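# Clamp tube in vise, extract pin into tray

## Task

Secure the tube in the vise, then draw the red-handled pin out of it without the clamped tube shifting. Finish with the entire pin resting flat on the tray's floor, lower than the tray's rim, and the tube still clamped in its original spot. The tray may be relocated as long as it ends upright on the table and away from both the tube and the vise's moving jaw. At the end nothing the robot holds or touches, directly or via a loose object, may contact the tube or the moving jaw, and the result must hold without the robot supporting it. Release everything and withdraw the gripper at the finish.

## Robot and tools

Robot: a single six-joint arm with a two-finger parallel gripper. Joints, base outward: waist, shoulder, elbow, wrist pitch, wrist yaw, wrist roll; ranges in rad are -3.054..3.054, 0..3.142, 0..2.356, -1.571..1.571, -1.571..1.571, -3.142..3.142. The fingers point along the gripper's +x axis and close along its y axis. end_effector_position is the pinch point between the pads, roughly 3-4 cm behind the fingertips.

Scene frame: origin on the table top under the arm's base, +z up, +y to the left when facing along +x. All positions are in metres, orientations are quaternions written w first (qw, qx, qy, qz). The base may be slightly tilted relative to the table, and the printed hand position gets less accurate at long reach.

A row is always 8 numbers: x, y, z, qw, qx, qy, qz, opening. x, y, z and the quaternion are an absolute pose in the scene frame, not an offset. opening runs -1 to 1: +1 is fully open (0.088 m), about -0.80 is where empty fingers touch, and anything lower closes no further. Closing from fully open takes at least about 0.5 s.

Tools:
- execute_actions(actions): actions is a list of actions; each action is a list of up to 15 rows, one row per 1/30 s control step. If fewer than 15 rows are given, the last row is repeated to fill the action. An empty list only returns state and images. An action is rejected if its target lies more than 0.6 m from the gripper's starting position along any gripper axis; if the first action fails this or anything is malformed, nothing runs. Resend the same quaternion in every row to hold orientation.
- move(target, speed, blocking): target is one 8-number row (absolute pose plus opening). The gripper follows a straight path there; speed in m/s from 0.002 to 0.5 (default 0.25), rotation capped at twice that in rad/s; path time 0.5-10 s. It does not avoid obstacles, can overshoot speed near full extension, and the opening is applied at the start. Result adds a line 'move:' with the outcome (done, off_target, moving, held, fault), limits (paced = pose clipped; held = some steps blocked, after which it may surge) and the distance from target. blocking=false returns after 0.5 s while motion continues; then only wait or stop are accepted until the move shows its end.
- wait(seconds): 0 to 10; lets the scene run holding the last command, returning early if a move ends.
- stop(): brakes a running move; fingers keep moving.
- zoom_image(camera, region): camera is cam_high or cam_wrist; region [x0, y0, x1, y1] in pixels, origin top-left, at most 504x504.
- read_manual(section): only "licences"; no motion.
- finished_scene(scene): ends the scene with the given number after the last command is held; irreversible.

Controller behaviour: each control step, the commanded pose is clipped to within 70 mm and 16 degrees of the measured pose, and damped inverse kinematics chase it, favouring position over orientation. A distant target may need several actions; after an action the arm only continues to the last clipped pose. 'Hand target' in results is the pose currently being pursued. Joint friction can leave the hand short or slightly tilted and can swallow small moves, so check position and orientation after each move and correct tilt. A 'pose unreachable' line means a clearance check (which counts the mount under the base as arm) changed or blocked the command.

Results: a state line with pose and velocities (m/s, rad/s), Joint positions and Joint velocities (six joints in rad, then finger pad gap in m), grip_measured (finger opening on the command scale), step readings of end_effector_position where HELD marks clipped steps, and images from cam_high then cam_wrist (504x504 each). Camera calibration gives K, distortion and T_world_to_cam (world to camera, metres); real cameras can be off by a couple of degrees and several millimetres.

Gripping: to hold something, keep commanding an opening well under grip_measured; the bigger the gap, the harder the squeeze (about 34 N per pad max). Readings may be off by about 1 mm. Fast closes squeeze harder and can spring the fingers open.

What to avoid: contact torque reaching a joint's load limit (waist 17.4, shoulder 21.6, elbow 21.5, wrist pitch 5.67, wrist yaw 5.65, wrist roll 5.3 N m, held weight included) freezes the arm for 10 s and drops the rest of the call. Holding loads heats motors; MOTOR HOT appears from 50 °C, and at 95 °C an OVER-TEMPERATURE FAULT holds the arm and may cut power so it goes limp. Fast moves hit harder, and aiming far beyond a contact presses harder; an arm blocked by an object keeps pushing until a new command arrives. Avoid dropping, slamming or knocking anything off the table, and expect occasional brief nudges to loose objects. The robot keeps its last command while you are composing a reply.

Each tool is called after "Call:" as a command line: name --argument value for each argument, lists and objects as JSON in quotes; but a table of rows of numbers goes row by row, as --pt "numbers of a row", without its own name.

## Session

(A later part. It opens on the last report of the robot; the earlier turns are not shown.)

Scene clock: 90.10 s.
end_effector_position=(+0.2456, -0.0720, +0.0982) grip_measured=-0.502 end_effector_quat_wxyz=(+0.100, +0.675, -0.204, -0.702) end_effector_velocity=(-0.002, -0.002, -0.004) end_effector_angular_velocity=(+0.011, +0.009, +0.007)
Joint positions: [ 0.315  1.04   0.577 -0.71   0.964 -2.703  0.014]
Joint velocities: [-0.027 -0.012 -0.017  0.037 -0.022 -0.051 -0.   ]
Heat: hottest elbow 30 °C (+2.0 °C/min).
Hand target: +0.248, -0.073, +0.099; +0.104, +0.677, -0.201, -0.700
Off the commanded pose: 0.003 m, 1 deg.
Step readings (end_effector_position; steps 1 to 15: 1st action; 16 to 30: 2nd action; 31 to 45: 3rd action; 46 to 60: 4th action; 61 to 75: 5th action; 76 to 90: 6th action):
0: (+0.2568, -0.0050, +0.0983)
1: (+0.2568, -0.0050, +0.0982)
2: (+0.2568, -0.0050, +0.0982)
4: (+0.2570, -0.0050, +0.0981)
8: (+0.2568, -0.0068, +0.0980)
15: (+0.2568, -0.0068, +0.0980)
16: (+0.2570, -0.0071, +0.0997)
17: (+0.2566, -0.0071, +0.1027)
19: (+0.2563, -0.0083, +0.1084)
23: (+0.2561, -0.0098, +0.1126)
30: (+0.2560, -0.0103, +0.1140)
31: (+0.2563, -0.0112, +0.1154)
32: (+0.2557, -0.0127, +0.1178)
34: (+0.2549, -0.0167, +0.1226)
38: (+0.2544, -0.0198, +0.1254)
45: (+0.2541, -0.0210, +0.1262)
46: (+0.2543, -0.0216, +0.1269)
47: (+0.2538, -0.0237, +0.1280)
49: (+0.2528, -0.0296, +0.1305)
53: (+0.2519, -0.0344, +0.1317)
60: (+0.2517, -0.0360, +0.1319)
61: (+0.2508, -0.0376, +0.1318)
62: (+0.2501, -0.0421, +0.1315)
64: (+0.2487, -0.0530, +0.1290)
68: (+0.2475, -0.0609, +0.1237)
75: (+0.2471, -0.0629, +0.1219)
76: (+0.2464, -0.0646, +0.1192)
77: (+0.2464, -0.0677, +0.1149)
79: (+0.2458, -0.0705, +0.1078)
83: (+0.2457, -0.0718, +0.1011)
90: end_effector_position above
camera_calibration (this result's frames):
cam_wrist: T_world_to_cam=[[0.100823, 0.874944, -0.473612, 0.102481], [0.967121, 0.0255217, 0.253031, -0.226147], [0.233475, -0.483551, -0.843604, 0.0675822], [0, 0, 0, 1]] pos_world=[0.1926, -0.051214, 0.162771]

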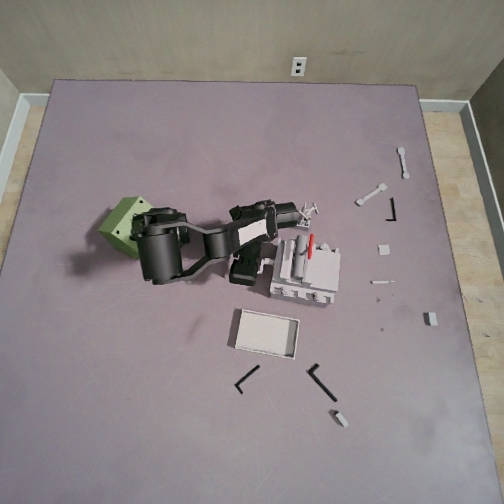

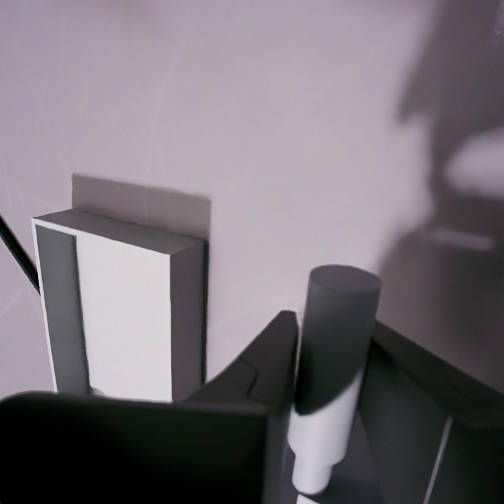

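Same circle. Two turns with 60° steps.

Call:
execute_actions --actions '[[[0.248,-0.056,0.07,-0.104,-0.677,0.2,0.699,-0.9]],[[0.254,-0.023,0.07,-0.104,-0.677,0.2,0.699,-0.9]],[[0.257,-0.007,0.099,-0.104,-0.677,0.2,0.699,-0.9]],[[0.254,-0.023,0.128,-0.104,-0.677,0.2,0.699,-0.9]],[[0.248,-0.056,0.128,-0.104,-0.677,0.2,0.699,-0.9]],[[0.246,-0.073,0.099,-0.104,-0.677,0.2,0.699,-0.9]],[[0.248,-0.056,0.07,-0.104,-0.677,0.2,0.699,-0.9]],[[0.254,-0.023,0.07,-0.104,-0.677,0.2,0.699,-0.9]],[[0.257,-0.007,0.099,-0.104,-0.677,0.2,0.699,-0.9]],[[0.254,-0.023,0.128,-0.104,-0.677,0.2,0.699,-0.9]],[[0.248,-0.056,0.128,-0.104,-0.677,0.2,0.699,-0.9]]]'

Call:
zoom_image --camera "cam_high" --region '[240, 210, 360, 330]'

Scene clock: 107.43 s.
end_effector_position=(+0.2482, -0.0543, +0.1283) grip_measured=-0.514 end_effector_quat_wxyz=(+0.089, +0.677, -0.210, -0.699) end_effector_velocity=(-0.002, -0.003, -0.002) end_effector_angular_velocity=(+0.021, +0.003, +0.001)
Joint positions: [ 0.511  1.091  0.687 -1.046  1.011 -2.343  0.014]
Joint velocities: [-0.032 -0.042 -0.022  0.051 -0.022 -0.081 -0.   ]
Heat: hottest elbow 29 °C (+0.0 °C/min).
Hand target: +0.248, -0.056, +0.128; +0.104, +0.677, -0.201, -0.700
Off the commanded pose: 0.002 m, 2 deg.
Step readings (end_effector_position; steps 1 to 15: 1st action; 16 to 30: 2nd action; 31 to 45: 3rd action; 46 to 60: 4th action; 61 to 75: 5th action; 76 to 90: 6th action; 91 to 105: 7th action; 106 to 120: 8th action; 121 to 135: 9th action; 136 to 150: 10th action; 151 to 165: 11th action):
0: (+0.2457, -0.0720, +0.0978)
1: (+0.2449, -0.0714, +0.0952)
2: (+0.2457, -0.0708, +0.0912)
4: (+0.2462, -0.0677, +0.0831)
8: (+0.2473, -0.0617, +0.0751)
15: (+0.2479, -0.0581, +0.0720)
16: (+0.2478, -0.0576, +0.0716)
17: (+0.2484, -0.0558, +0.0708)
19: (+0.2501, -0.0470, +0.0672)
23: (+0.2527, -0.0290, +0.0677)
30: (+0.2535, -0.0255, +0.0692)
31: (+0.2547, -0.0227, +0.0717)
32: (+0.2551, -0.0168, +0.0763)
34: (+0.2560, -0.0102, +0.0858)
38: (+0.2566, -0.0076, +0.0946)
45: (+0.2568, -0.0071, +0.0980)
46: (+0.2571, -0.0077, +0.1008)
47: (+0.2563, -0.0080, +0.1055)
49: (+0.2555, -0.0116, +0.1151)
53: (+0.2545, -0.0176, +0.1231)
60: (+0.2539, -0.0209, +0.1258)
61: (+0.2538, -0.0216, +0.1263)
62: (+0.2530, -0.0238, +0.1274)
64: (+0.2512, -0.0340, +0.1310)
68: (+0.2489, -0.0502, +0.1301)
75: (+0.2482, -0.0543, +0.1283)
76: (+0.2470, -0.0575, +0.1256)
77: (+0.2467, -0.0628, +0.1210)
79: (+0.2459, -0.0687, +0.1122)
83: (+0.2455, -0.0714, +0.1030)
90: (+0.2454, -0.0720, +0.0988)
91: (+0.2447, -0.0714, +0.0962)
92: (+0.2454, -0.0710, +0.0922)
94: (+0.2462, -0.0679, +0.0837)
98: (+0.2473, -0.0618, +0.0753)
105: (+0.2480, -0.0579, +0.0719)
106: (+0.2476, -0.0577, +0.0716)
107: (+0.2484, -0.0557, +0.0707)
109: (+0.2502, -0.0468, +0.0672)
113: (+0.2528, -0.0290, +0.0677)
120: (+0.2535, -0.0256, +0.0691)
121: (+0.2547, -0.0228, +0.0716)
122: (+0.2550, -0.0169, +0.0761)
124: (+0.2560, -0.0102, +0.0857)
128: (+0.2566, -0.0076, +0.0946)
135: (+0.2568, -0.0071, +0.0979)
136: (+0.2570, -0.0076, +0.1008)
137: (+0.2564, -0.0081, +0.1055)
139: (+0.2554, -0.0116, +0.1152)
143: (+0.2544, -0.0177, +0.1230)
150: (+0.2539, -0.0209, +0.1258)
151: (+0.2538, -0.0215, +0.1263)
152: (+0.2530, -0.0239, +0.1274)
154: (+0.2512, -0.0341, +0.1310)
158: (+0.2489, -0.0502, +0.1300)
165: end_effector_position above
camera_calibration (this result's frames):
cam_wrist: T_world_to_cam=[[0.126057, 0.874536, -0.468291, 0.0939841], [0.963753, 0.00392937, 0.266766, -0.238782], [0.235137, -0.484945, -0.842342, 0.10029], [0, 0, 0, 1]] pos_world=[0.194698, -0.0326194, 0.192189]

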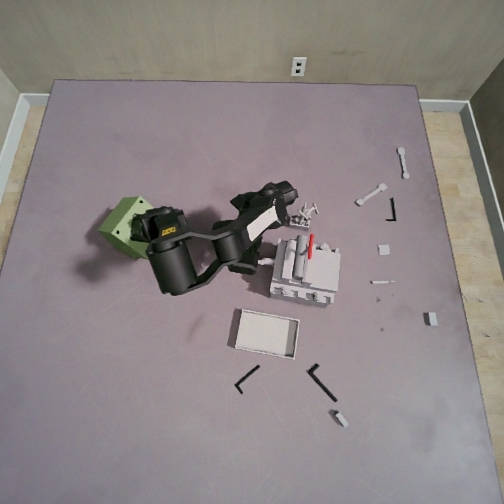

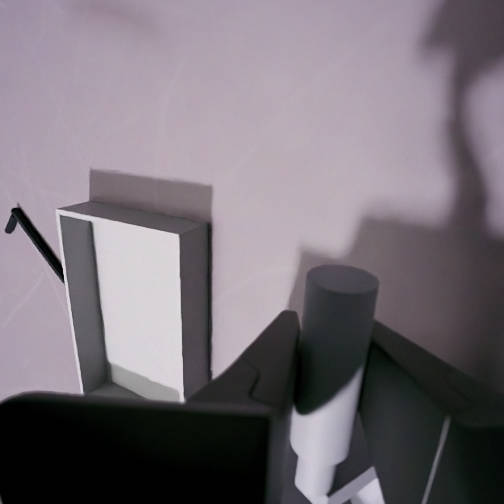

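Region (240, 210, 360, 330) of cam_high's 504x504 image, scaled by 4.200, with more detail than that image has.

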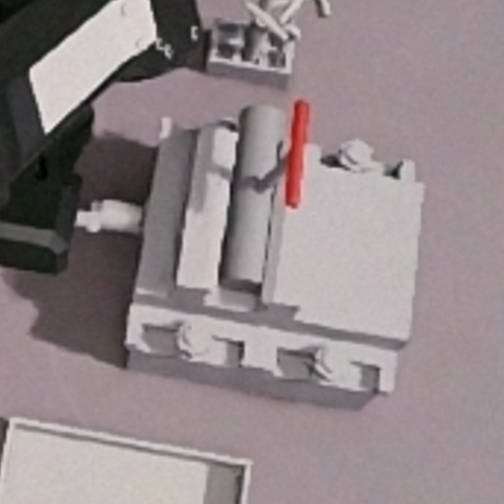

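Call:
execute_actions --actions '[[[0.246,-0.073,0.099,-0.104,-0.677,0.2,0.699,-0.9]],[[0.248,-0.056,0.07,-0.104,-0.677,0.2,0.699,-0.9]],[[0.254,-0.023,0.07,-0.104,-0.677,0.2,0.699,-0.9]]]'

Scene clock: 111.40 s.
end_effector_position=(+0.2535, -0.0255, +0.0691) grip_measured=-0.518 end_effector_quat_wxyz=(+0.089, +0.679, -0.213, -0.697) end_effector_velocity=(-0.000, -0.000, +0.002) end_effector_angular_velocity=(-0.022, +0.004, +0.005)
Joint positions: [ 0.43   1.326  0.622 -0.618  1.    -2.489  0.014]
Joint velocities: [ 0.012  0.017  0.012 -0.037  0.022  0.037 -0.   ]
Heat: hottest elbow 29 °C (+0.0 °C/min).
Hand target: +0.254, -0.023, +0.070; +0.104, +0.678, -0.200, -0.699
Off the commanded pose: 0.003 m, 2 deg.
Step readings (end_effector_position; steps 1 to 15: 1st action; 16 to 30: 2nd action; 31 to 45: 3rd action):
0: (+0.2481, -0.0546, +0.1281)
1: (+0.2470, -0.0576, +0.1255)
2: (+0.2467, -0.0629, +0.1210)
4: (+0.2460, -0.0687, +0.1122)
8: (+0.2455, -0.0715, +0.1030)
15: (+0.2454, -0.0720, +0.0988)
16: (+0.2447, -0.0714, +0.0961)
17: (+0.2456, -0.0710, +0.0921)
19: (+0.2461, -0.0679, +0.0836)
23: (+0.2472, -0.0619, +0.0752)
30: (+0.2479, -0.0581, +0.0719)
31: (+0.2476, -0.0578, +0.0716)
32: (+0.2484, -0.0558, +0.0708)
34: (+0.2501, -0.0471, +0.0672)
38: (+0.2527, -0.0291, +0.0677)
45: end_effector_position above
camera_calibration (this result's frames):
cam_wrist: T_world_to_cam=[[0.131116, 0.872815, -0.47011, 0.0392758], [0.962428, 0.00167296, 0.271532, -0.228238], [0.237783, -0.488049, -0.839802, 0.0622129], [0, 0, 0, 1]] pos_world=[0.19972, -0.00353575, 0.132684]

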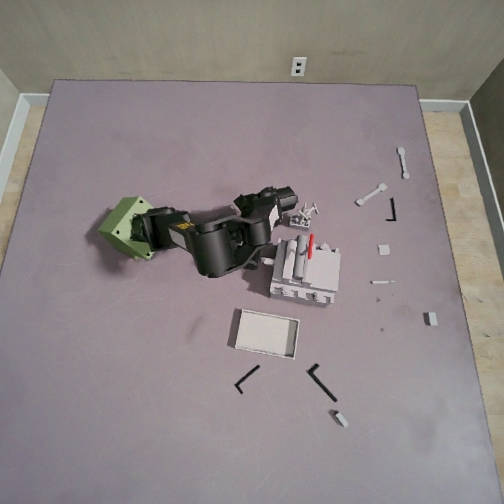

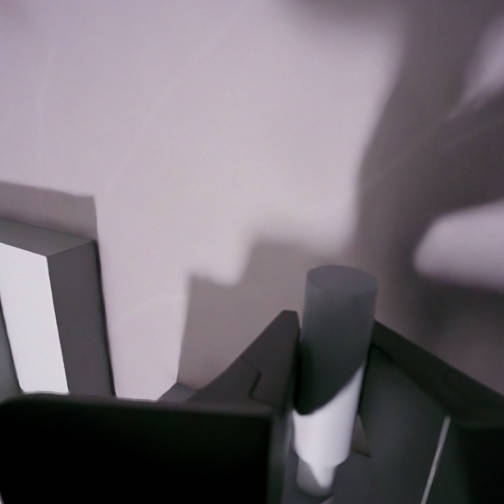

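Call:
execute_actions --actions '[[[0.257,-0.007,0.099,-0.104,-0.677,0.2,0.699,-0.9]],[[0.254,-0.023,0.128,-0.104,-0.677,0.2,0.699,-0.9]]]'

Scene clock: 118.90 s.
end_effector_position=(+0.2539, -0.0209, +0.1257) grip_measured=-0.517 end_effector_quat_wxyz=(+0.088, +0.678, -0.211, -0.699) end_effector_velocity=(-0.002, -0.006, +0.002) end_effector_angular_velocity=(-0.023, +0.004, -0.015)
Joint positions: [ 0.632  1.272  0.756 -1.125  1.014 -2.115  0.014]
Joint velocities: [-0.007 -0.002  0.002 -0.037  0.007  0.037 -0.   ]
Heat: hottest elbow 29 °C (+0.0 °C/min).
Hand target: +0.254, -0.023, +0.128; +0.104, +0.678, -0.200, -0.700
Off the commanded pose: 0.003 m, 2 deg.
Step readings (end_effector_position; steps 1 to 15: 1st action; 16 to 30: 2nd action):
0: (+0.2536, -0.0252, +0.0692)
1: (+0.2549, -0.0224, +0.0718)
2: (+0.2551, -0.0167, +0.0763)
4: (+0.2560, -0.0101, +0.0857)
8: (+0.2566, -0.0076, +0.0946)
15: (+0.2568, -0.0071, +0.0980)
16: (+0.2570, -0.0077, +0.1008)
17: (+0.2563, -0.0081, +0.1055)
19: (+0.2554, -0.0116, +0.1151)
23: (+0.2545, -0.0177, +0.1230)
30: end_effector_position above
camera_calibration (this result's frames):
cam_wrist: T_world_to_cam=[[0.128264, 0.874909, -0.466992, 0.0622014], [0.963299, 0.00205134, 0.268424, -0.243803], [0.235804, -0.484282, -0.842536, 0.112824], [0, 0, 0, 1]] pos_world=[0.200272, 0.000718258, 0.189548]

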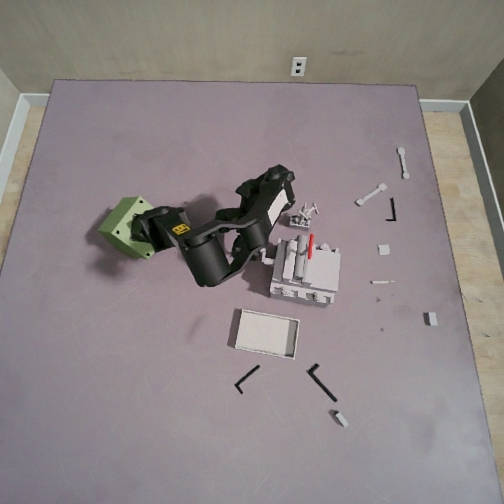

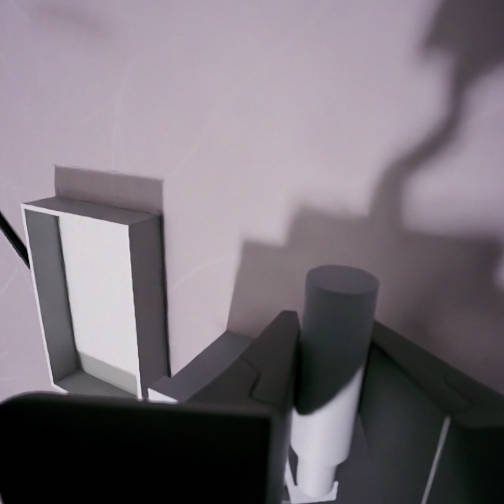

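Call:
execute_actions --actions '[[[0.248,-0.056,0.128,-0.104,-0.677,0.2,0.699,-0.9]],[[0.246,-0.073,0.099,-0.104,-0.677,0.2,0.699,-0.9]]]'

Scene clock: 122.70 s.
end_effector_position=(+0.2454, -0.0721, +0.0988) grip_measured=-0.513 end_effector_quat_wxyz=(+0.092, +0.676, -0.211, -0.700) end_effector_velocity=(-0.004, -0.001, -0.007) end_effector_angular_velocity=(+0.035, +0.009, +0.003)
Joint positions: [ 0.316  1.035  0.575 -0.711  0.963 -2.682  0.014]
Joint velocities: [-0.042 -0.027 -0.032  0.066 -0.051 -0.081  0.   ]
Heat: hottest shoulder 28 °C (-2.0 °C/min).
Hand target: +0.246, -0.073, +0.099; +0.104, +0.677, -0.201, -0.700
Off the commanded pose: 0.001 m, 2 deg.
Step readings (end_effector_position; steps 1 to 15: 1st action; 16 to 30: 2nd action):
0: (+0.2537, -0.0216, +0.1261)
1: (+0.2537, -0.0221, +0.1266)
2: (+0.2529, -0.0246, +0.1277)
4: (+0.2510, -0.0351, +0.1312)
8: (+0.2488, -0.0504, +0.1299)
15: (+0.2482, -0.0542, +0.1283)
16: (+0.2471, -0.0573, +0.1257)
17: (+0.2466, -0.0626, +0.1212)
19: (+0.2459, -0.0686, +0.1124)
23: (+0.2455, -0.0714, +0.1031)
30: end_effector_position above
camera_calibration (this result's frames):
cam_wrist: T_world_to_cam=[[0.123028, 0.872919, -0.472098, 0.0970994], [0.964592, 0.00664804, 0.263664, -0.227803], [0.233296, -0.487819, -0.841193, 0.0676062], [0, 0, 0, 1]] pos_world=[0.192019, -0.0502659, 0.162774]

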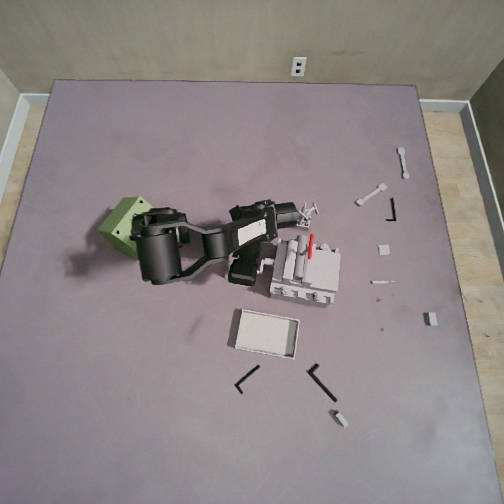

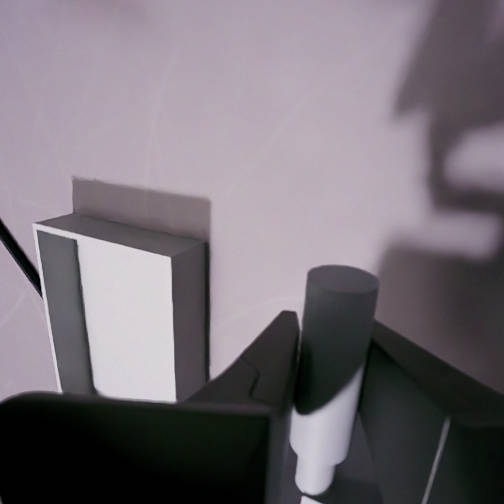

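Call:
execute_actions --actions '[[[0.248,-0.056,0.07,-0.104,-0.677,0.2,0.699,-0.9]],[[0.254,-0.023,0.07,-0.104,-0.677,0.2,0.699,-0.9]]]'

Scene clock: 127.50 s.
end_effector_position=(+0.2536, -0.0255, +0.0691) grip_measured=-0.518 end_effector_quat_wxyz=(+0.089, +0.679, -0.212, -0.697) end_effector_velocity=(-0.003, +0.005, +0.000) end_effector_angular_velocity=(+0.006, +0.018, +0.004)
Joint positions: [ 0.43   1.326  0.622 -0.618  1.    -2.49   0.014]
Joint velocities: [ 0.017  0.022  0.012 -0.037 -0.007  0.037 -0.   ]
Heat: hottest shoulder 28 °C (-2.0 °C/min).
Hand target: +0.254, -0.023, +0.070; +0.104, +0.678, -0.200, -0.699
Off the commanded pose: 0.003 m, 2 deg.
Step readings (end_effector_position; steps 1 to 15: 1st action; 16 to 30: 2nd action):
0: (+0.2454, -0.0721, +0.0982)
1: (+0.2448, -0.0714, +0.0958)
2: (+0.2455, -0.0710, +0.0919)
4: (+0.2461, -0.0679, +0.0835)
8: (+0.2472, -0.0620, +0.0752)
15: (+0.2479, -0.0582, +0.0719)
16: (+0.2476, -0.0579, +0.0716)
17: (+0.2484, -0.0560, +0.0708)
19: (+0.2500, -0.0473, +0.0672)
23: (+0.2527, -0.0290, +0.0676)
30: end_effector_position above
camera_calibration (this result's frames):
cam_wrist: T_world_to_cam=[[0.13033, 0.873137, -0.469729, 0.0393927], [0.962515, 0.00223941, 0.27122, -0.228332], [0.237864, -0.487469, -0.840116, 0.0622392], [0, 0, 0, 1]] pos_world=[0.199835, -0.00354423, 0.13272]

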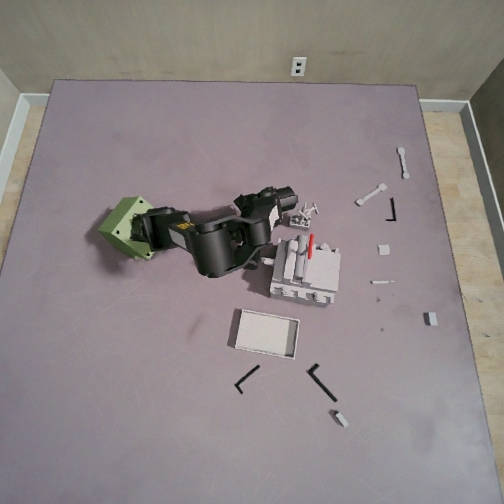

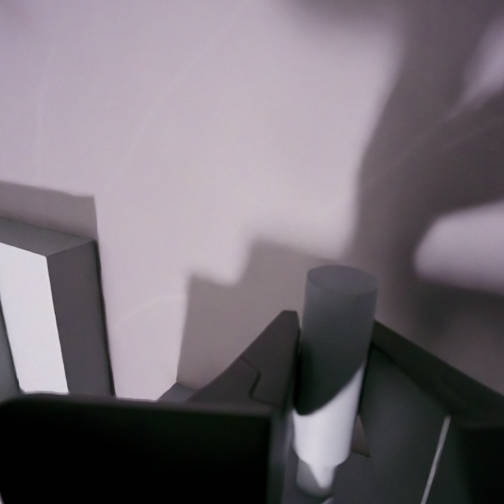

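Call:
execute_actions --actions '[[[0.257,-0.007,0.099,-0.104,-0.677,0.2,0.699,-0.9]],[[0.254,-0.023,0.128,-0.104,-0.677,0.2,0.699,-0.9]]]'

Scene clock: 132.27 s.
end_effector_position=(+0.2539, -0.0210, +0.1257) grip_measured=-0.517 end_effector_quat_wxyz=(+0.088, +0.678, -0.211, -0.699) end_effector_velocity=(-0.005, -0.008, +0.004) end_effector_angular_velocity=(-0.030, +0.022, +0.008)
Joint positions: [ 0.632  1.272  0.756 -1.125  1.014 -2.114  0.014]
Joint velocities: [-0.002 -0.002  0.002 -0.066  0.007  0.037 -0.   ]
Heat: hottest shoulder 28 °C (-2.0 °C/min).
Hand target: +0.254, -0.023, +0.128; +0.104, +0.678, -0.200, -0.700
Off the commanded pose: 0.003 m, 2 deg.
Step readings (end_effector_position; steps 1 to 15: 1st action; 16 to 30: 2nd action):
0: (+0.2535, -0.0251, +0.0692)
1: (+0.2547, -0.0222, +0.0718)
2: (+0.2551, -0.0165, +0.0765)
4: (+0.2561, -0.0100, +0.0859)
8: (+0.2566, -0.0076, +0.0946)
15: (+0.2568, -0.0071, +0.0980)
16: (+0.2570, -0.0078, +0.1008)
17: (+0.2563, -0.0081, +0.1056)
19: (+0.2554, -0.0117, +0.1152)
23: (+0.2543, -0.0178, +0.1230)
30: end_effector_position above
camera_calibration (this result's frames):
cam_wrist: T_world_to_cam=[[0.128645, 0.874755, -0.467177, 0.062156], [0.963188, 0.00191864, 0.268822, -0.243873], [0.23605, -0.484562, -0.842307, 0.112711], [0, 0, 0, 1]] pos_world=[0.200294, 0.000711895, 0.189533]

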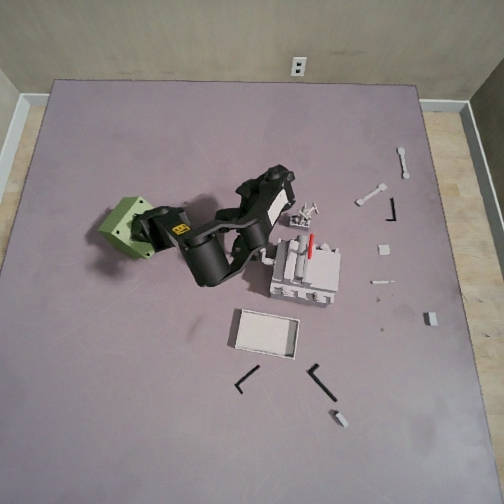

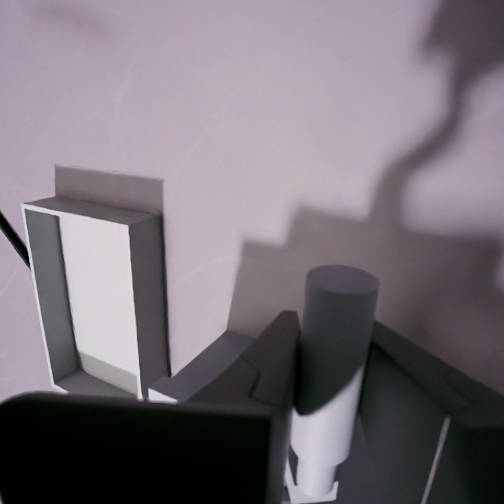

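Call:
execute_actions --actions '[[[0.248,-0.056,0.128,-0.104,-0.677,0.2,0.699,-0.9]],[[0.246,-0.073,0.099,-0.104,-0.677,0.2,0.699,-0.9]]]'

Scene clock: 135.60 s.
end_effector_position=(+0.2454, -0.0721, +0.0988) grip_measured=-0.513 end_effector_quat_wxyz=(+0.092, +0.676, -0.211, -0.700) end_effector_velocity=(-0.002, -0.000, -0.007) end_effector_angular_velocity=(+0.037, -0.003, -0.005)
Joint positions: [ 0.316  1.035  0.576 -0.711  0.963 -2.682  0.014]
Joint velocities: [-0.042 -0.027 -0.032  0.081 -0.051 -0.081 -0.   ]
Heat: hottest shoulder 28 °C (-2.0 °C/min).
Hand target: +0.246, -0.073, +0.099; +0.104, +0.677, -0.201, -0.700
Off the commanded pose: 0.001 m, 2 deg.
Step readings (end_effector_position; steps 1 to 15: 1st action; 16 to 30: 2nd action):
0: (+0.2538, -0.0216, +0.1261)
1: (+0.2537, -0.0222, +0.1266)
2: (+0.2530, -0.0245, +0.1276)
4: (+0.2510, -0.0349, +0.1310)
8: (+0.2488, -0.0504, +0.1298)
15: (+0.2482, -0.0542, +0.1282)
16: (+0.2470, -0.0574, +0.1256)
17: (+0.2467, -0.0627, +0.1211)
19: (+0.2459, -0.0687, +0.1122)
23: (+0.2455, -0.0714, +0.1030)
30: end_effector_position above
camera_calibration (this result's frames):
cam_wrist: T_world_to_cam=[[0.1227, 0.872924, -0.472175, 0.0971813], [0.964675, 0.00685432, 0.263354, -0.227821], [0.233125, -0.487809, -0.841246, 0.0676491], [0, 0, 0, 1]] pos_world=[0.192078, -0.0502705, 0.162794]

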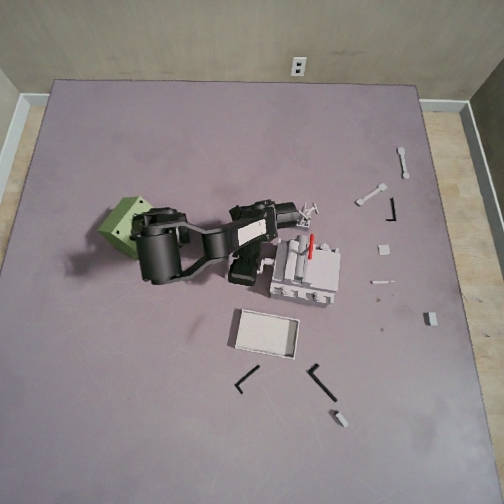

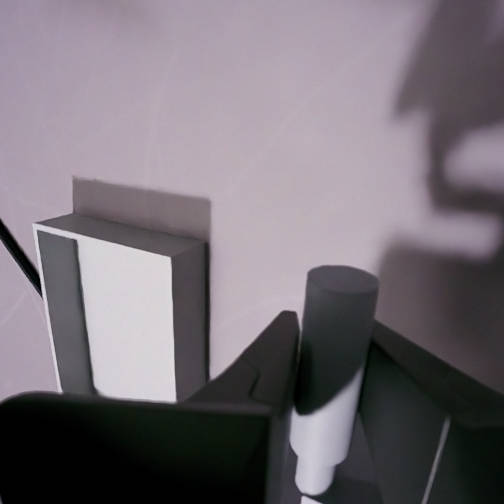

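Call:
execute_actions --actions '[[[0.248,-0.056,0.07,-0.104,-0.677,0.2,0.699,-0.9]],[[0.254,-0.023,0.07,-0.104,-0.677,0.2,0.699,-0.9]]]'

Scene clock: 139.97 s.
end_effector_position=(+0.2535, -0.0255, +0.0690) grip_measured=-0.518 end_effector_quat_wxyz=(+0.089, +0.679, -0.212, -0.698) end_effector_velocity=(+0.000, +0.004, +0.000) end_effector_angular_velocity=(-0.004, +0.001, -0.001)
Joint positions: [ 0.43   1.326  0.622 -0.618  0.999 -2.489  0.014]
Joint velocities: [ 0.017  0.022  0.012 -0.022  0.007  0.037 -0.   ]
Heat: hottest shoulder 28 °C (-2.0 °C/min).
Hand target: +0.254, -0.023, +0.070; +0.104, +0.678, -0.200, -0.700
Off the commanded pose: 0.003 m, 2 deg.
Step readings (end_effector_position; steps 1 to 15: 1st action; 16 to 30: 2nd action):
0: (+0.2454, -0.0721, +0.0982)
1: (+0.2448, -0.0714, +0.0958)
2: (+0.2455, -0.0710, +0.0919)
4: (+0.2461, -0.0680, +0.0835)
8: (+0.2472, -0.0620, +0.0752)
15: (+0.2478, -0.0582, +0.0719)
16: (+0.2475, -0.0580, +0.0716)
17: (+0.2483, -0.0560, +0.0707)
19: (+0.2500, -0.0473, +0.0671)
23: (+0.2528, -0.0291, +0.0676)
30: end_effector_position above
camera_calibration (this result's frames):
cam_wrist: T_world_to_cam=[[0.130548, 0.873072, -0.469789, 0.0393203], [0.962633, 0.0017769, 0.270805, -0.228227], [0.237267, -0.487587, -0.840216, 0.0623253], [0, 0, 0, 1]] pos_world=[0.199778, -0.00353489, 0.132644]

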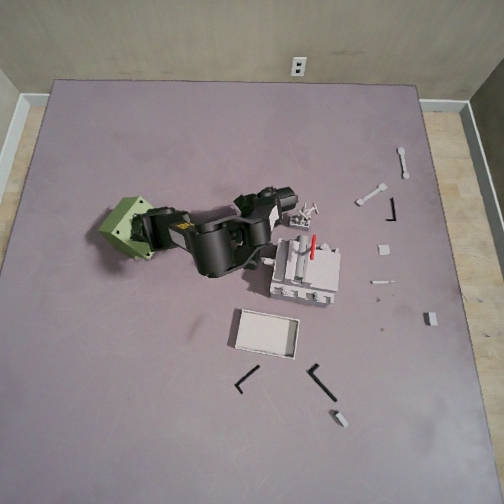

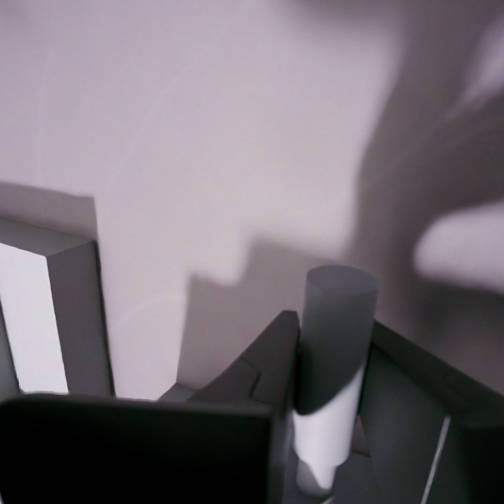

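Call:
execute_actions --actions '[[[0.257,-0.007,0.099,-0.104,-0.677,0.2,0.699,-1]],[[0.254,-0.023,0.128,-0.104,-0.677,0.2,0.699,-1]]]'

Scene clock: 143.47 s.
end_effector_position=(+0.2538, -0.0211, +0.1257) grip_measured=-0.518 end_effector_quat_wxyz=(+0.088, +0.678, -0.211, -0.699) end_effector_velocity=(-0.003, -0.006, +0.004) end_effector_angular_velocity=(-0.018, +0.019, +0.025)
Joint positions: [ 0.631  1.272  0.755 -1.125  1.014 -2.114  0.014]
Joint velocities: [ 0.002 -0.007  0.002 -0.051  0.007  0.007  0.   ]
Heat: hottest shoulder 28 °C (-2.0 °C/min).
Hand target: +0.254, -0.023, +0.128; +0.104, +0.678, -0.200, -0.700
Off the commanded pose: 0.003 m, 2 deg.
Step readings (end_effector_position; steps 1 to 15: 1st action; 16 to 30: 2nd action):
0: (+0.2536, -0.0252, +0.0692)
1: (+0.2548, -0.0223, +0.0717)
2: (+0.2552, -0.0166, +0.0764)
4: (+0.2560, -0.0101, +0.0857)
8: (+0.2567, -0.0077, +0.0946)
15: (+0.2568, -0.0071, +0.0980)
16: (+0.2571, -0.0078, +0.1007)
17: (+0.2563, -0.0081, +0.1054)
19: (+0.2553, -0.0117, +0.1150)
23: (+0.2544, -0.0178, +0.1229)
30: end_effector_position above
camera_calibration (this result's frames):
cam_wrist: T_world_to_cam=[[0.128474, 0.874579, -0.467553, 0.0623149], [0.963293, 0.00200549, 0.268445, -0.243713], [0.235714, -0.484879, -0.842218, 0.112704], [0, 0, 0, 1]] pos_world=[0.200195, 0.000637304, 0.189481]

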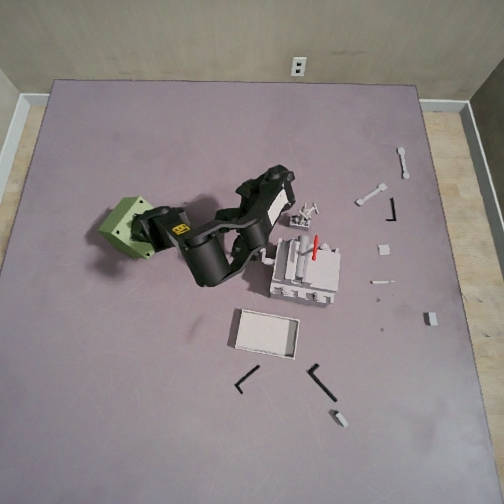

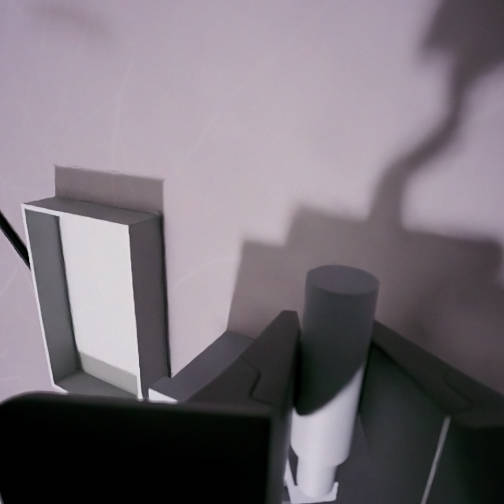

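Call:
execute_actions --actions '[[[0.248,-0.056,0.128,-0.104,-0.677,0.2,0.699,-1]],[[0.246,-0.073,0.099,-0.104,-0.677,0.2,0.699,-1]]]'

Scene clock: 147.87 s.
end_effector_position=(+0.2452, -0.0718, +0.1036) grip_measured=-0.516 end_effector_quat_wxyz=(+0.096, +0.679, -0.205, -0.699) end_effector_velocity=(-0.002, -0.004, -0.008) end_effector_angular_velocity=(+0.007, -0.000, +0.025)
Joint positions: [ 0.334  1.016  0.579 -0.742  0.97  -2.679  0.014]
Joint velocities: [-0.051 -0.027 -0.046  0.11  -0.022 -0.125 -0.   ]
Heat: hottest shoulder 28 °C (-2.0 °C/min).
Hand target: +0.246, -0.073, +0.099; +0.104, +0.677, -0.201, -0.700
Off the commanded pose: 0.005 m, 1 deg.
Step readings (end_effector_position; steps 1 to 15: 1st action; 16 to 30: 2nd action):
0: (+0.2538, -0.0217, +0.1261)
1: (+0.2537, -0.0222, +0.1266)
2: (+0.2529, -0.0248, +0.1277)
4: (+0.2510, -0.0353, +0.1311)
8: (+0.2492, -0.0471, +0.1308)
15: (+0.2487, -0.0503, +0.1299)
16: (+0.2480, -0.0529, +0.1274)
17: (+0.2471, -0.0585, +0.1241)
19: (+0.2462, -0.0658, +0.1168)
23: (+0.2454, -0.0704, +0.1082)
30: end_effector_position above
camera_calibration (this result's frames):
cam_wrist: T_world_to_cam=[[0.110659, 0.8764, -0.468698, 0.102132], [0.963784, 0.0205073, 0.265894, -0.227993], [0.242641, -0.481147, -0.842391, 0.0701414], [0, 0, 0, 1]] pos_world=[0.191415, -0.0510845, 0.167577]

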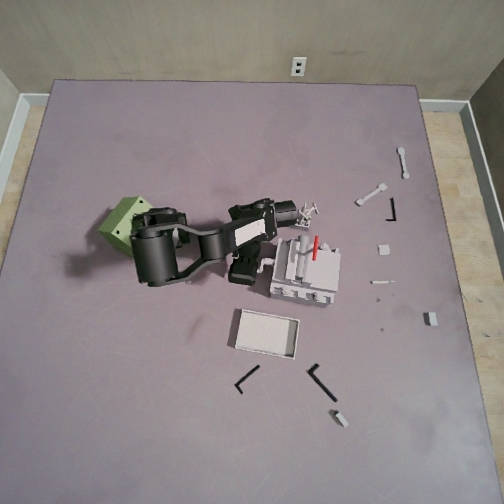

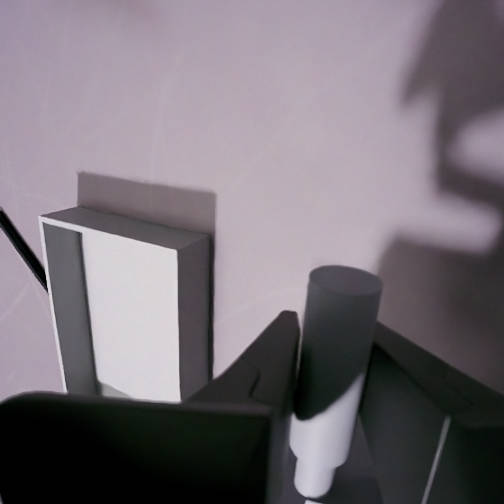

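Call:
execute_actions --actions '[[[0.246,-0.069,0.08,-0.104,-0.677,0.2,0.699,-1]],[[0.246,-0.071,0.088,-0.104,-0.677,0.2,0.699,0.2]]]'

Call:
move --target '[0.248,-0.05,0.14,-0.104,-0.677,0.2,0.699,0.2]'

Call:
move --target '[0.31,-0.05,0.25,0.533,-0.464,0.533,0.464,0.2]' --speed 0.4

Call:
move --target '[0.41,-0.056,0.25,0.504,-0.43,0.56,0.496,0.2]'

Call:
move --target '[0.403,-0.056,0.205,0.504,-0.43,0.56,0.496,0.2]' --speed 0.08

Scene clock: 157.37 s.
end_effector_position=(+0.2452, -0.0708, +0.0885) grip_measured=+0.190 end_effector_quat_wxyz=(+0.103, +0.679, -0.200, -0.698) end_effector_velocity=(-0.000, -0.000, +0.000) end_effector_angular_velocity=(+0.006, +0.007, +0.005)
Joint positions: [ 0.293  1.053  0.541 -0.607  0.959 -2.767  0.048]
Joint velocities: [-0.002 -0.002  0.002 -0.007 -0.007 -0.007  0.004]
Heat: hottest elbow 28 °C (-1.0 °C/min).
Hand target: +0.246, -0.071, +0.088; +0.104, +0.678, -0.200, -0.700
Off the commanded pose: 0.001 m, 0 deg.
Step readings (end_effector_position; steps 1 to 15: 1st action; 16 to 30: 2nd action):
0: (+0.2453, -0.0722, +0.1026)
1: (+0.2448, -0.0721, +0.1010)
2: (+0.2450, -0.0723, +0.0988)
4: (+0.2450, -0.0723, +0.0950)
8: (+0.2451, -0.0719, +0.0913)
15: (+0.2452, -0.0715, +0.0892)
16: (+0.2452, -0.0715, +0.0892)
17: (+0.2452, -0.0715, +0.0893)
19: (+0.2454, -0.0718, +0.0892)
23: (+0.2454, -0.0706, +0.0883)
30: end_effector_position above
camera_calibration (this result's frames):
cam_wrist: T_world_to_cam=[[0.0939111, 0.876337, -0.472456, 0.0985198], [0.964072, 0.0383973, 0.262852, -0.222497], [0.248488, -0.480166, -0.841246, 0.0564482], [0, 0, 0, 1]] pos_world=[0.191224, -0.0506888, 0.152517]

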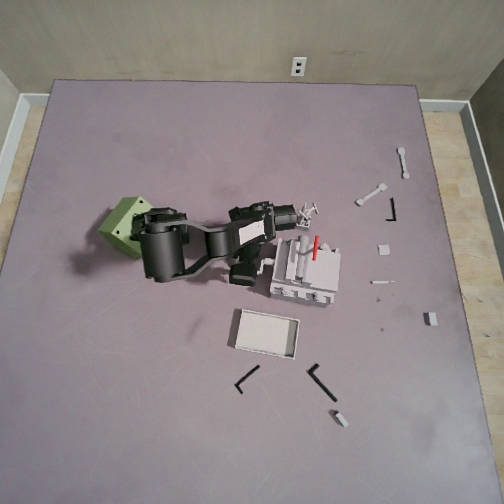

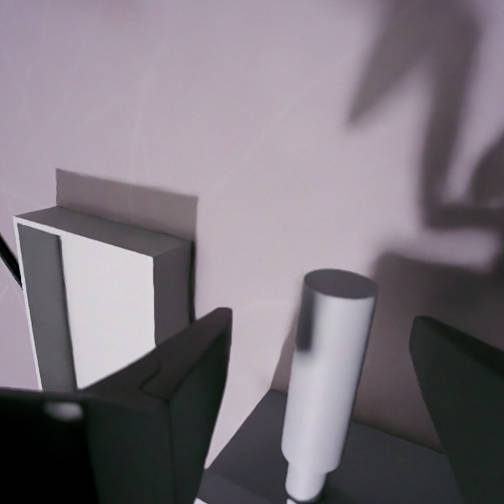

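Scene clock: 158.27 s.
end_effector_position=(+0.2468, -0.0510, +0.1395) grip_measured=+0.200 end_effector_quat_wxyz=(+0.103, +0.678, -0.200, -0.700) end_effector_velocity=(-0.001, -0.001, +0.003) end_effector_angular_velocity=(-0.018, +0.010, +0.000)
Joint positions: [ 0.579  1.106  0.716 -1.168  1.024 -2.249  0.049]
Joint velocities: [ 0.012  0.017  0.012 -0.051  0.007  0.051 -0.   ]
Heat: hottest elbow 28 °C (-1.0 °C/min).
Hand target: +0.248, -0.050, +0.140; +0.104, +0.678, -0.200, -0.699
Off the commanded pose: 0.002 m, 0 deg.
move: done
camera_calibration (this result's frames):
cam_wrist: T_world_to_cam=[[0.0932326, 0.876549, -0.472197, 0.105304], [0.965306, 0.0366039, 0.258543, -0.237987], [0.243909, -0.479919, -0.842725, 0.109781], [0, 0, 0, 1]] pos_world=[0.193136, -0.0309067, 0.203769]

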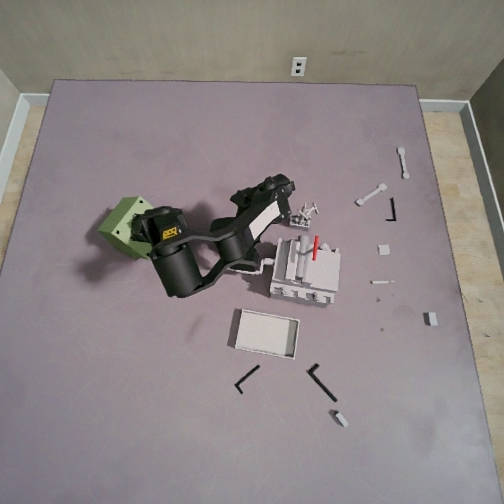

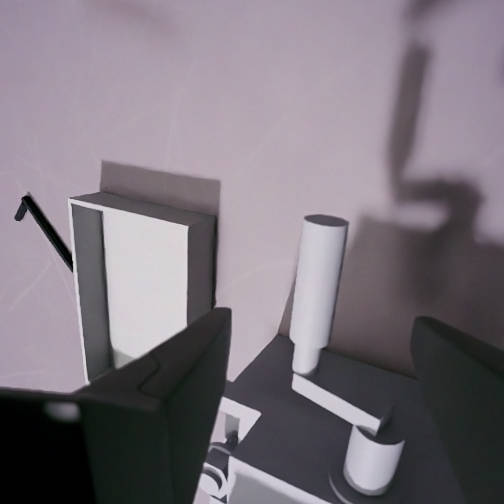

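Scene clock: 160.83 s.
end_effector_position=(+0.3089, -0.0491, +0.2477) grip_measured=+0.200 end_effector_quat_wxyz=(+0.529, -0.465, +0.535, +0.467) end_effector_velocity=(-0.002, -0.003, +0.000) end_effector_angular_velocity=(-0.014, +0.008, +0.010)
Joint positions: [ 0.746  0.97   1.213 -1.511  0.755 -0.811  0.049]
Joint velocities: [ 0.002  0.002  0.002 -0.022  0.007  0.007 -0.   ]
Heat: hottest elbow 28 °C (-1.0 °C/min).
Hand target: +0.310, -0.050, +0.250; +0.533, -0.464, +0.534, +0.464
Off the commanded pose: 0.003 m, 1 deg.
move: done
camera_calibration (this result's frames):
cam_wrist: T_world_to_cam=[[0.99259, -0.10166, -0.0665576, -0.277409], [-0.0760425, -0.946934, 0.312303, -0.0658768], [-0.0947744, -0.304928, -0.947648, 0.325955], [0, 0, 0, 1]] pos_world=[0.301236, 0.00881045, 0.311]

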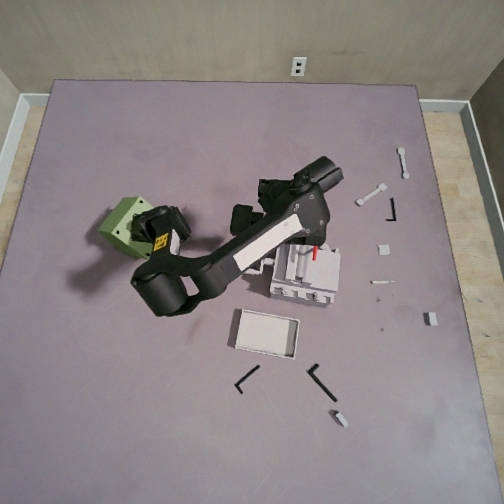

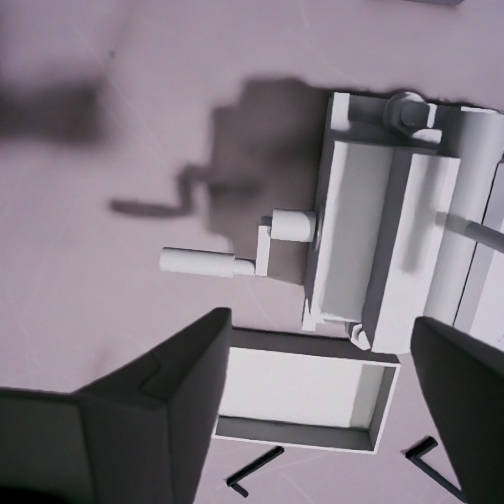

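Scene clock: 161.83 s.
end_effector_position=(+0.4083, -0.0577, +0.2521) grip_measured=+0.200 end_effector_quat_wxyz=(+0.510, -0.431, +0.558, +0.493) end_effector_velocity=(-0.004, +0.001, +0.000) end_effector_angular_velocity=(+0.024, +0.030, +0.005)
Joint positions: [ 0.456  1.34   1.758 -1.57   0.58  -1.085  0.049]
Joint velocities: [-0.012  0.002  0.007 -0.022 -0.037 -0.007 -0.   ]
Heat: hottest elbow 28 °C (-1.0 °C/min).
Hand target: +0.410, -0.056, +0.250; +0.506, -0.430, +0.559, +0.496
Off the commanded pose: 0.003 m, 1 deg.
joint sent to its limit — the command would take joint 4 (wrist pitch) past its lower limit, so that joint was sent only as far as its limit.
move: done
camera_calibration (this result's frames):
cam_wrist: T_world_to_cam=[[0.979422, -0.109758, -0.169369, -0.345794], [-0.0559123, -0.953909, 0.294842, -0.0720664], [-0.193924, -0.279305, -0.940416, 0.377069], [0, 0, 0, 1]] pos_world=[0.407771, -0.00138128, 0.317283]

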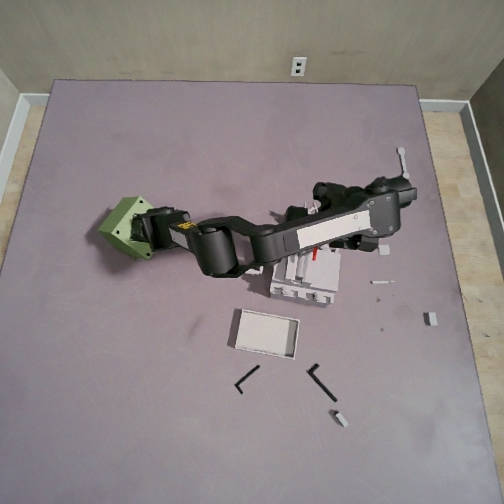

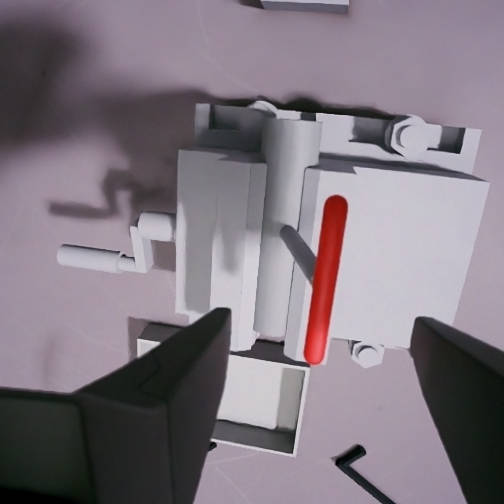

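Scene clock: 162.77 s.
end_effector_position=(+0.4049, -0.0544, +0.2046) grip_measured=+0.200 end_effector_quat_wxyz=(+0.503, -0.431, +0.561, +0.497) end_effector_velocity=(-0.002, -0.002, +0.000) end_effector_angular_velocity=(+0.008, -0.003, +0.026)
Joint positions: [ 0.337  1.324  1.573 -1.351  0.53  -1.209  0.049]
Joint velocities: [-0.007 -0.012 -0.012  0.007 -0.007 -0.037 -0.   ]
Heat: hottest shoulder 28 °C (-1.0 °C/min).
Hand target: +0.403, -0.056, +0.205; +0.504, -0.430, +0.561, +0.497
Off the commanded pose: 0.003 m, 0 deg.
move: done
camera_calibration (this result's frames):
cam_wrist: T_world_to_cam=[[0.977846, -0.10361, -0.181884, -0.346597], [-0.0453619, -0.953148, 0.299085, -0.0602229], [-0.204351, -0.284209, -0.936732, 0.335895], [0, 0, 0, 1]] pos_world=[0.404828, 0.002152, 0.269615]

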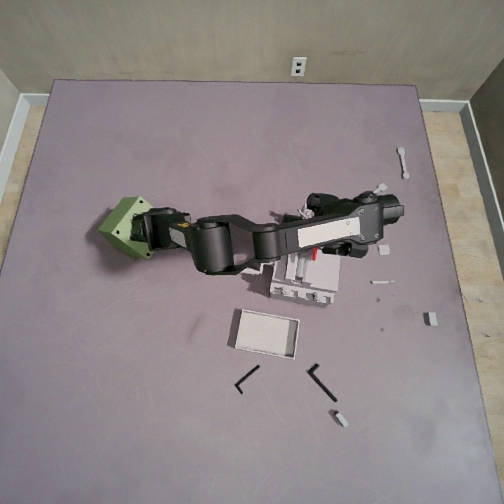

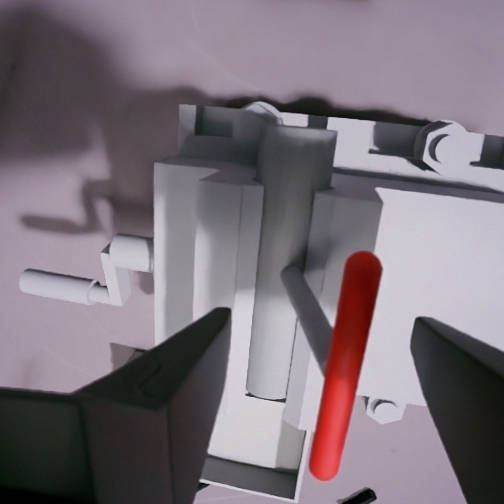

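Call:
execute_actions --actions '[[[0.405,-0.051,0.202,0.504,-0.43,0.56,0.496,-0.3]],[[0.405,-0.051,0.202,0.504,-0.43,0.56,0.496,-1]]]'

Call:
move --target '[0.419,-0.053,0.248,0.504,-0.43,0.56,0.496,-1]' --speed 0.015

Scene clock: 166.70 s.
end_effector_position=(+0.4040, -0.0524, +0.2048) grip_measured=-0.619 end_effector_quat_wxyz=(+0.505, -0.428, +0.560, +0.498) end_effector_velocity=(-0.000, +0.005, +0.000) end_effector_angular_velocity=(+0.036, +0.003, -0.003)
Joint positions: [ 0.342  1.323  1.569 -1.35   0.526 -1.202  0.009]
Joint velocities: [-0.002 -0.002 -0.002  0.007 -0.037 -0.007 -0.   ]
Heat: hottest shoulder 29 °C (+0.0 °C/min).
Hand target: +0.405, -0.051, +0.202; +0.504, -0.430, +0.560, +0.496
Off the commanded pose: 0.003 m, 0 deg.
Step readings (end_effector_position; steps 1 to 15: 1st action; 16 to 30: 2nd action):
0: (+0.4049, -0.0544, +0.2044)
1: (+0.4051, -0.0544, +0.2044)
2: (+0.4056, -0.0542, +0.2043)
4: (+0.4062, -0.0538, +0.2043)
8: (+0.4066, -0.0533, +0.2045)
15: (+0.4067, -0.0532, +0.2045)
16: (+0.4067, -0.0531, +0.2045)
17: (+0.4067, -0.0531, +0.2045)
19: (+0.4043, -0.0524, +0.2048)
23: (+0.4040, -0.0523, +0.2046)
30: end_effector_position above
camera_calibration (this result's frames):
cam_wrist: T_world_to_cam=[[0.977338, -0.105411, -0.183573, -0.345022], [-0.0476636, -0.954512, 0.294339, -0.0565764], [-0.206249, -0.278919, -0.937905, 0.337657], [0, 0, 0, 1]] pos_world=[0.404148, 0.00380674, 0.270006]

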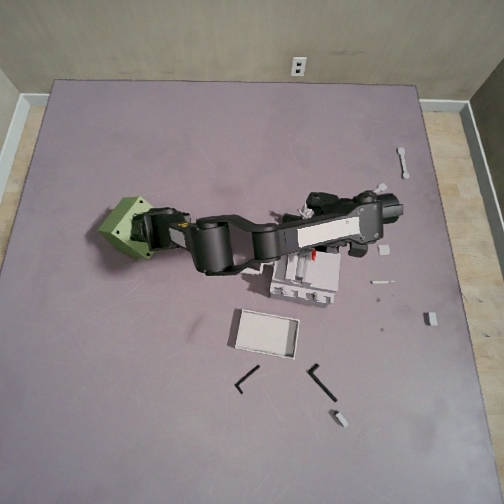

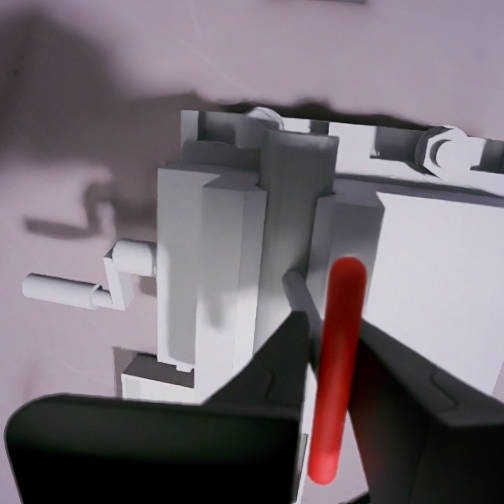

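Scene clock: 169.97 s.
end_effector_position=(+0.4086, -0.0521, +0.2119) grip_measured=-0.654 end_effector_quat_wxyz=(+0.460, -0.422, +0.596, +0.505) end_effector_velocity=(-0.004, +0.001, +0.003) end_effector_angular_velocity=(+0.008, +0.026, +0.028)
Joint positions: [ 0.376  1.446  1.736 -1.546  0.571 -1.1    0.007]
Joint velocities: [ 0.007  0.007  0.012 -0.037 -0.007 -0.007 -0.   ]
Heat: hottest shoulder 30 °C (+1.0 °C/min).
Hand target: +0.417, -0.055, +0.246; +0.505, -0.429, +0.560, +0.497
Off the commanded pose: 0.038 m, 7 deg.
move: off_target
camera_calibration (this result's frames):
cam_wrist: T_world_to_cam=[[0.956204, -0.105247, -0.273124, -0.320565], [-0.00203024, -0.935479, 0.353376, -0.0883837], [-0.292693, -0.337345, -0.894723, 0.368483], [0, 0, 0, 1]] pos_world=[0.414199, 0.00788602, 0.273369]

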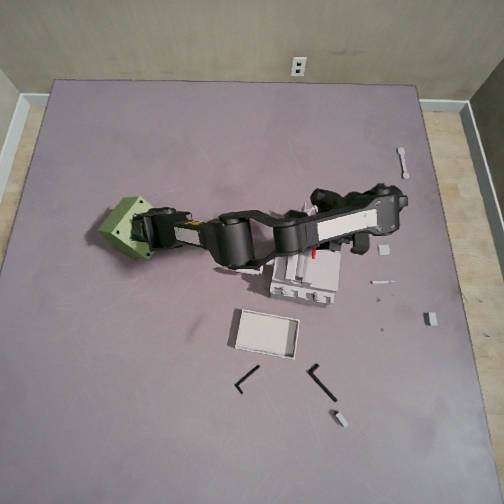

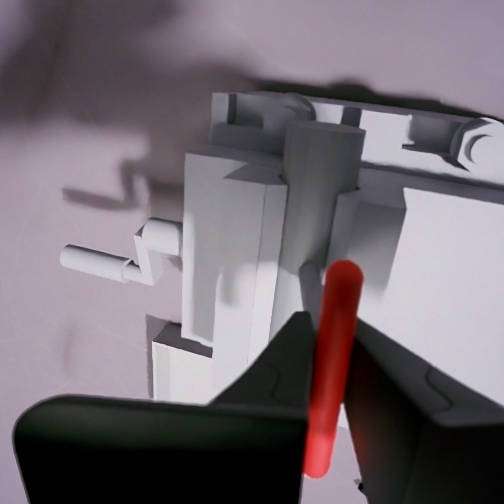

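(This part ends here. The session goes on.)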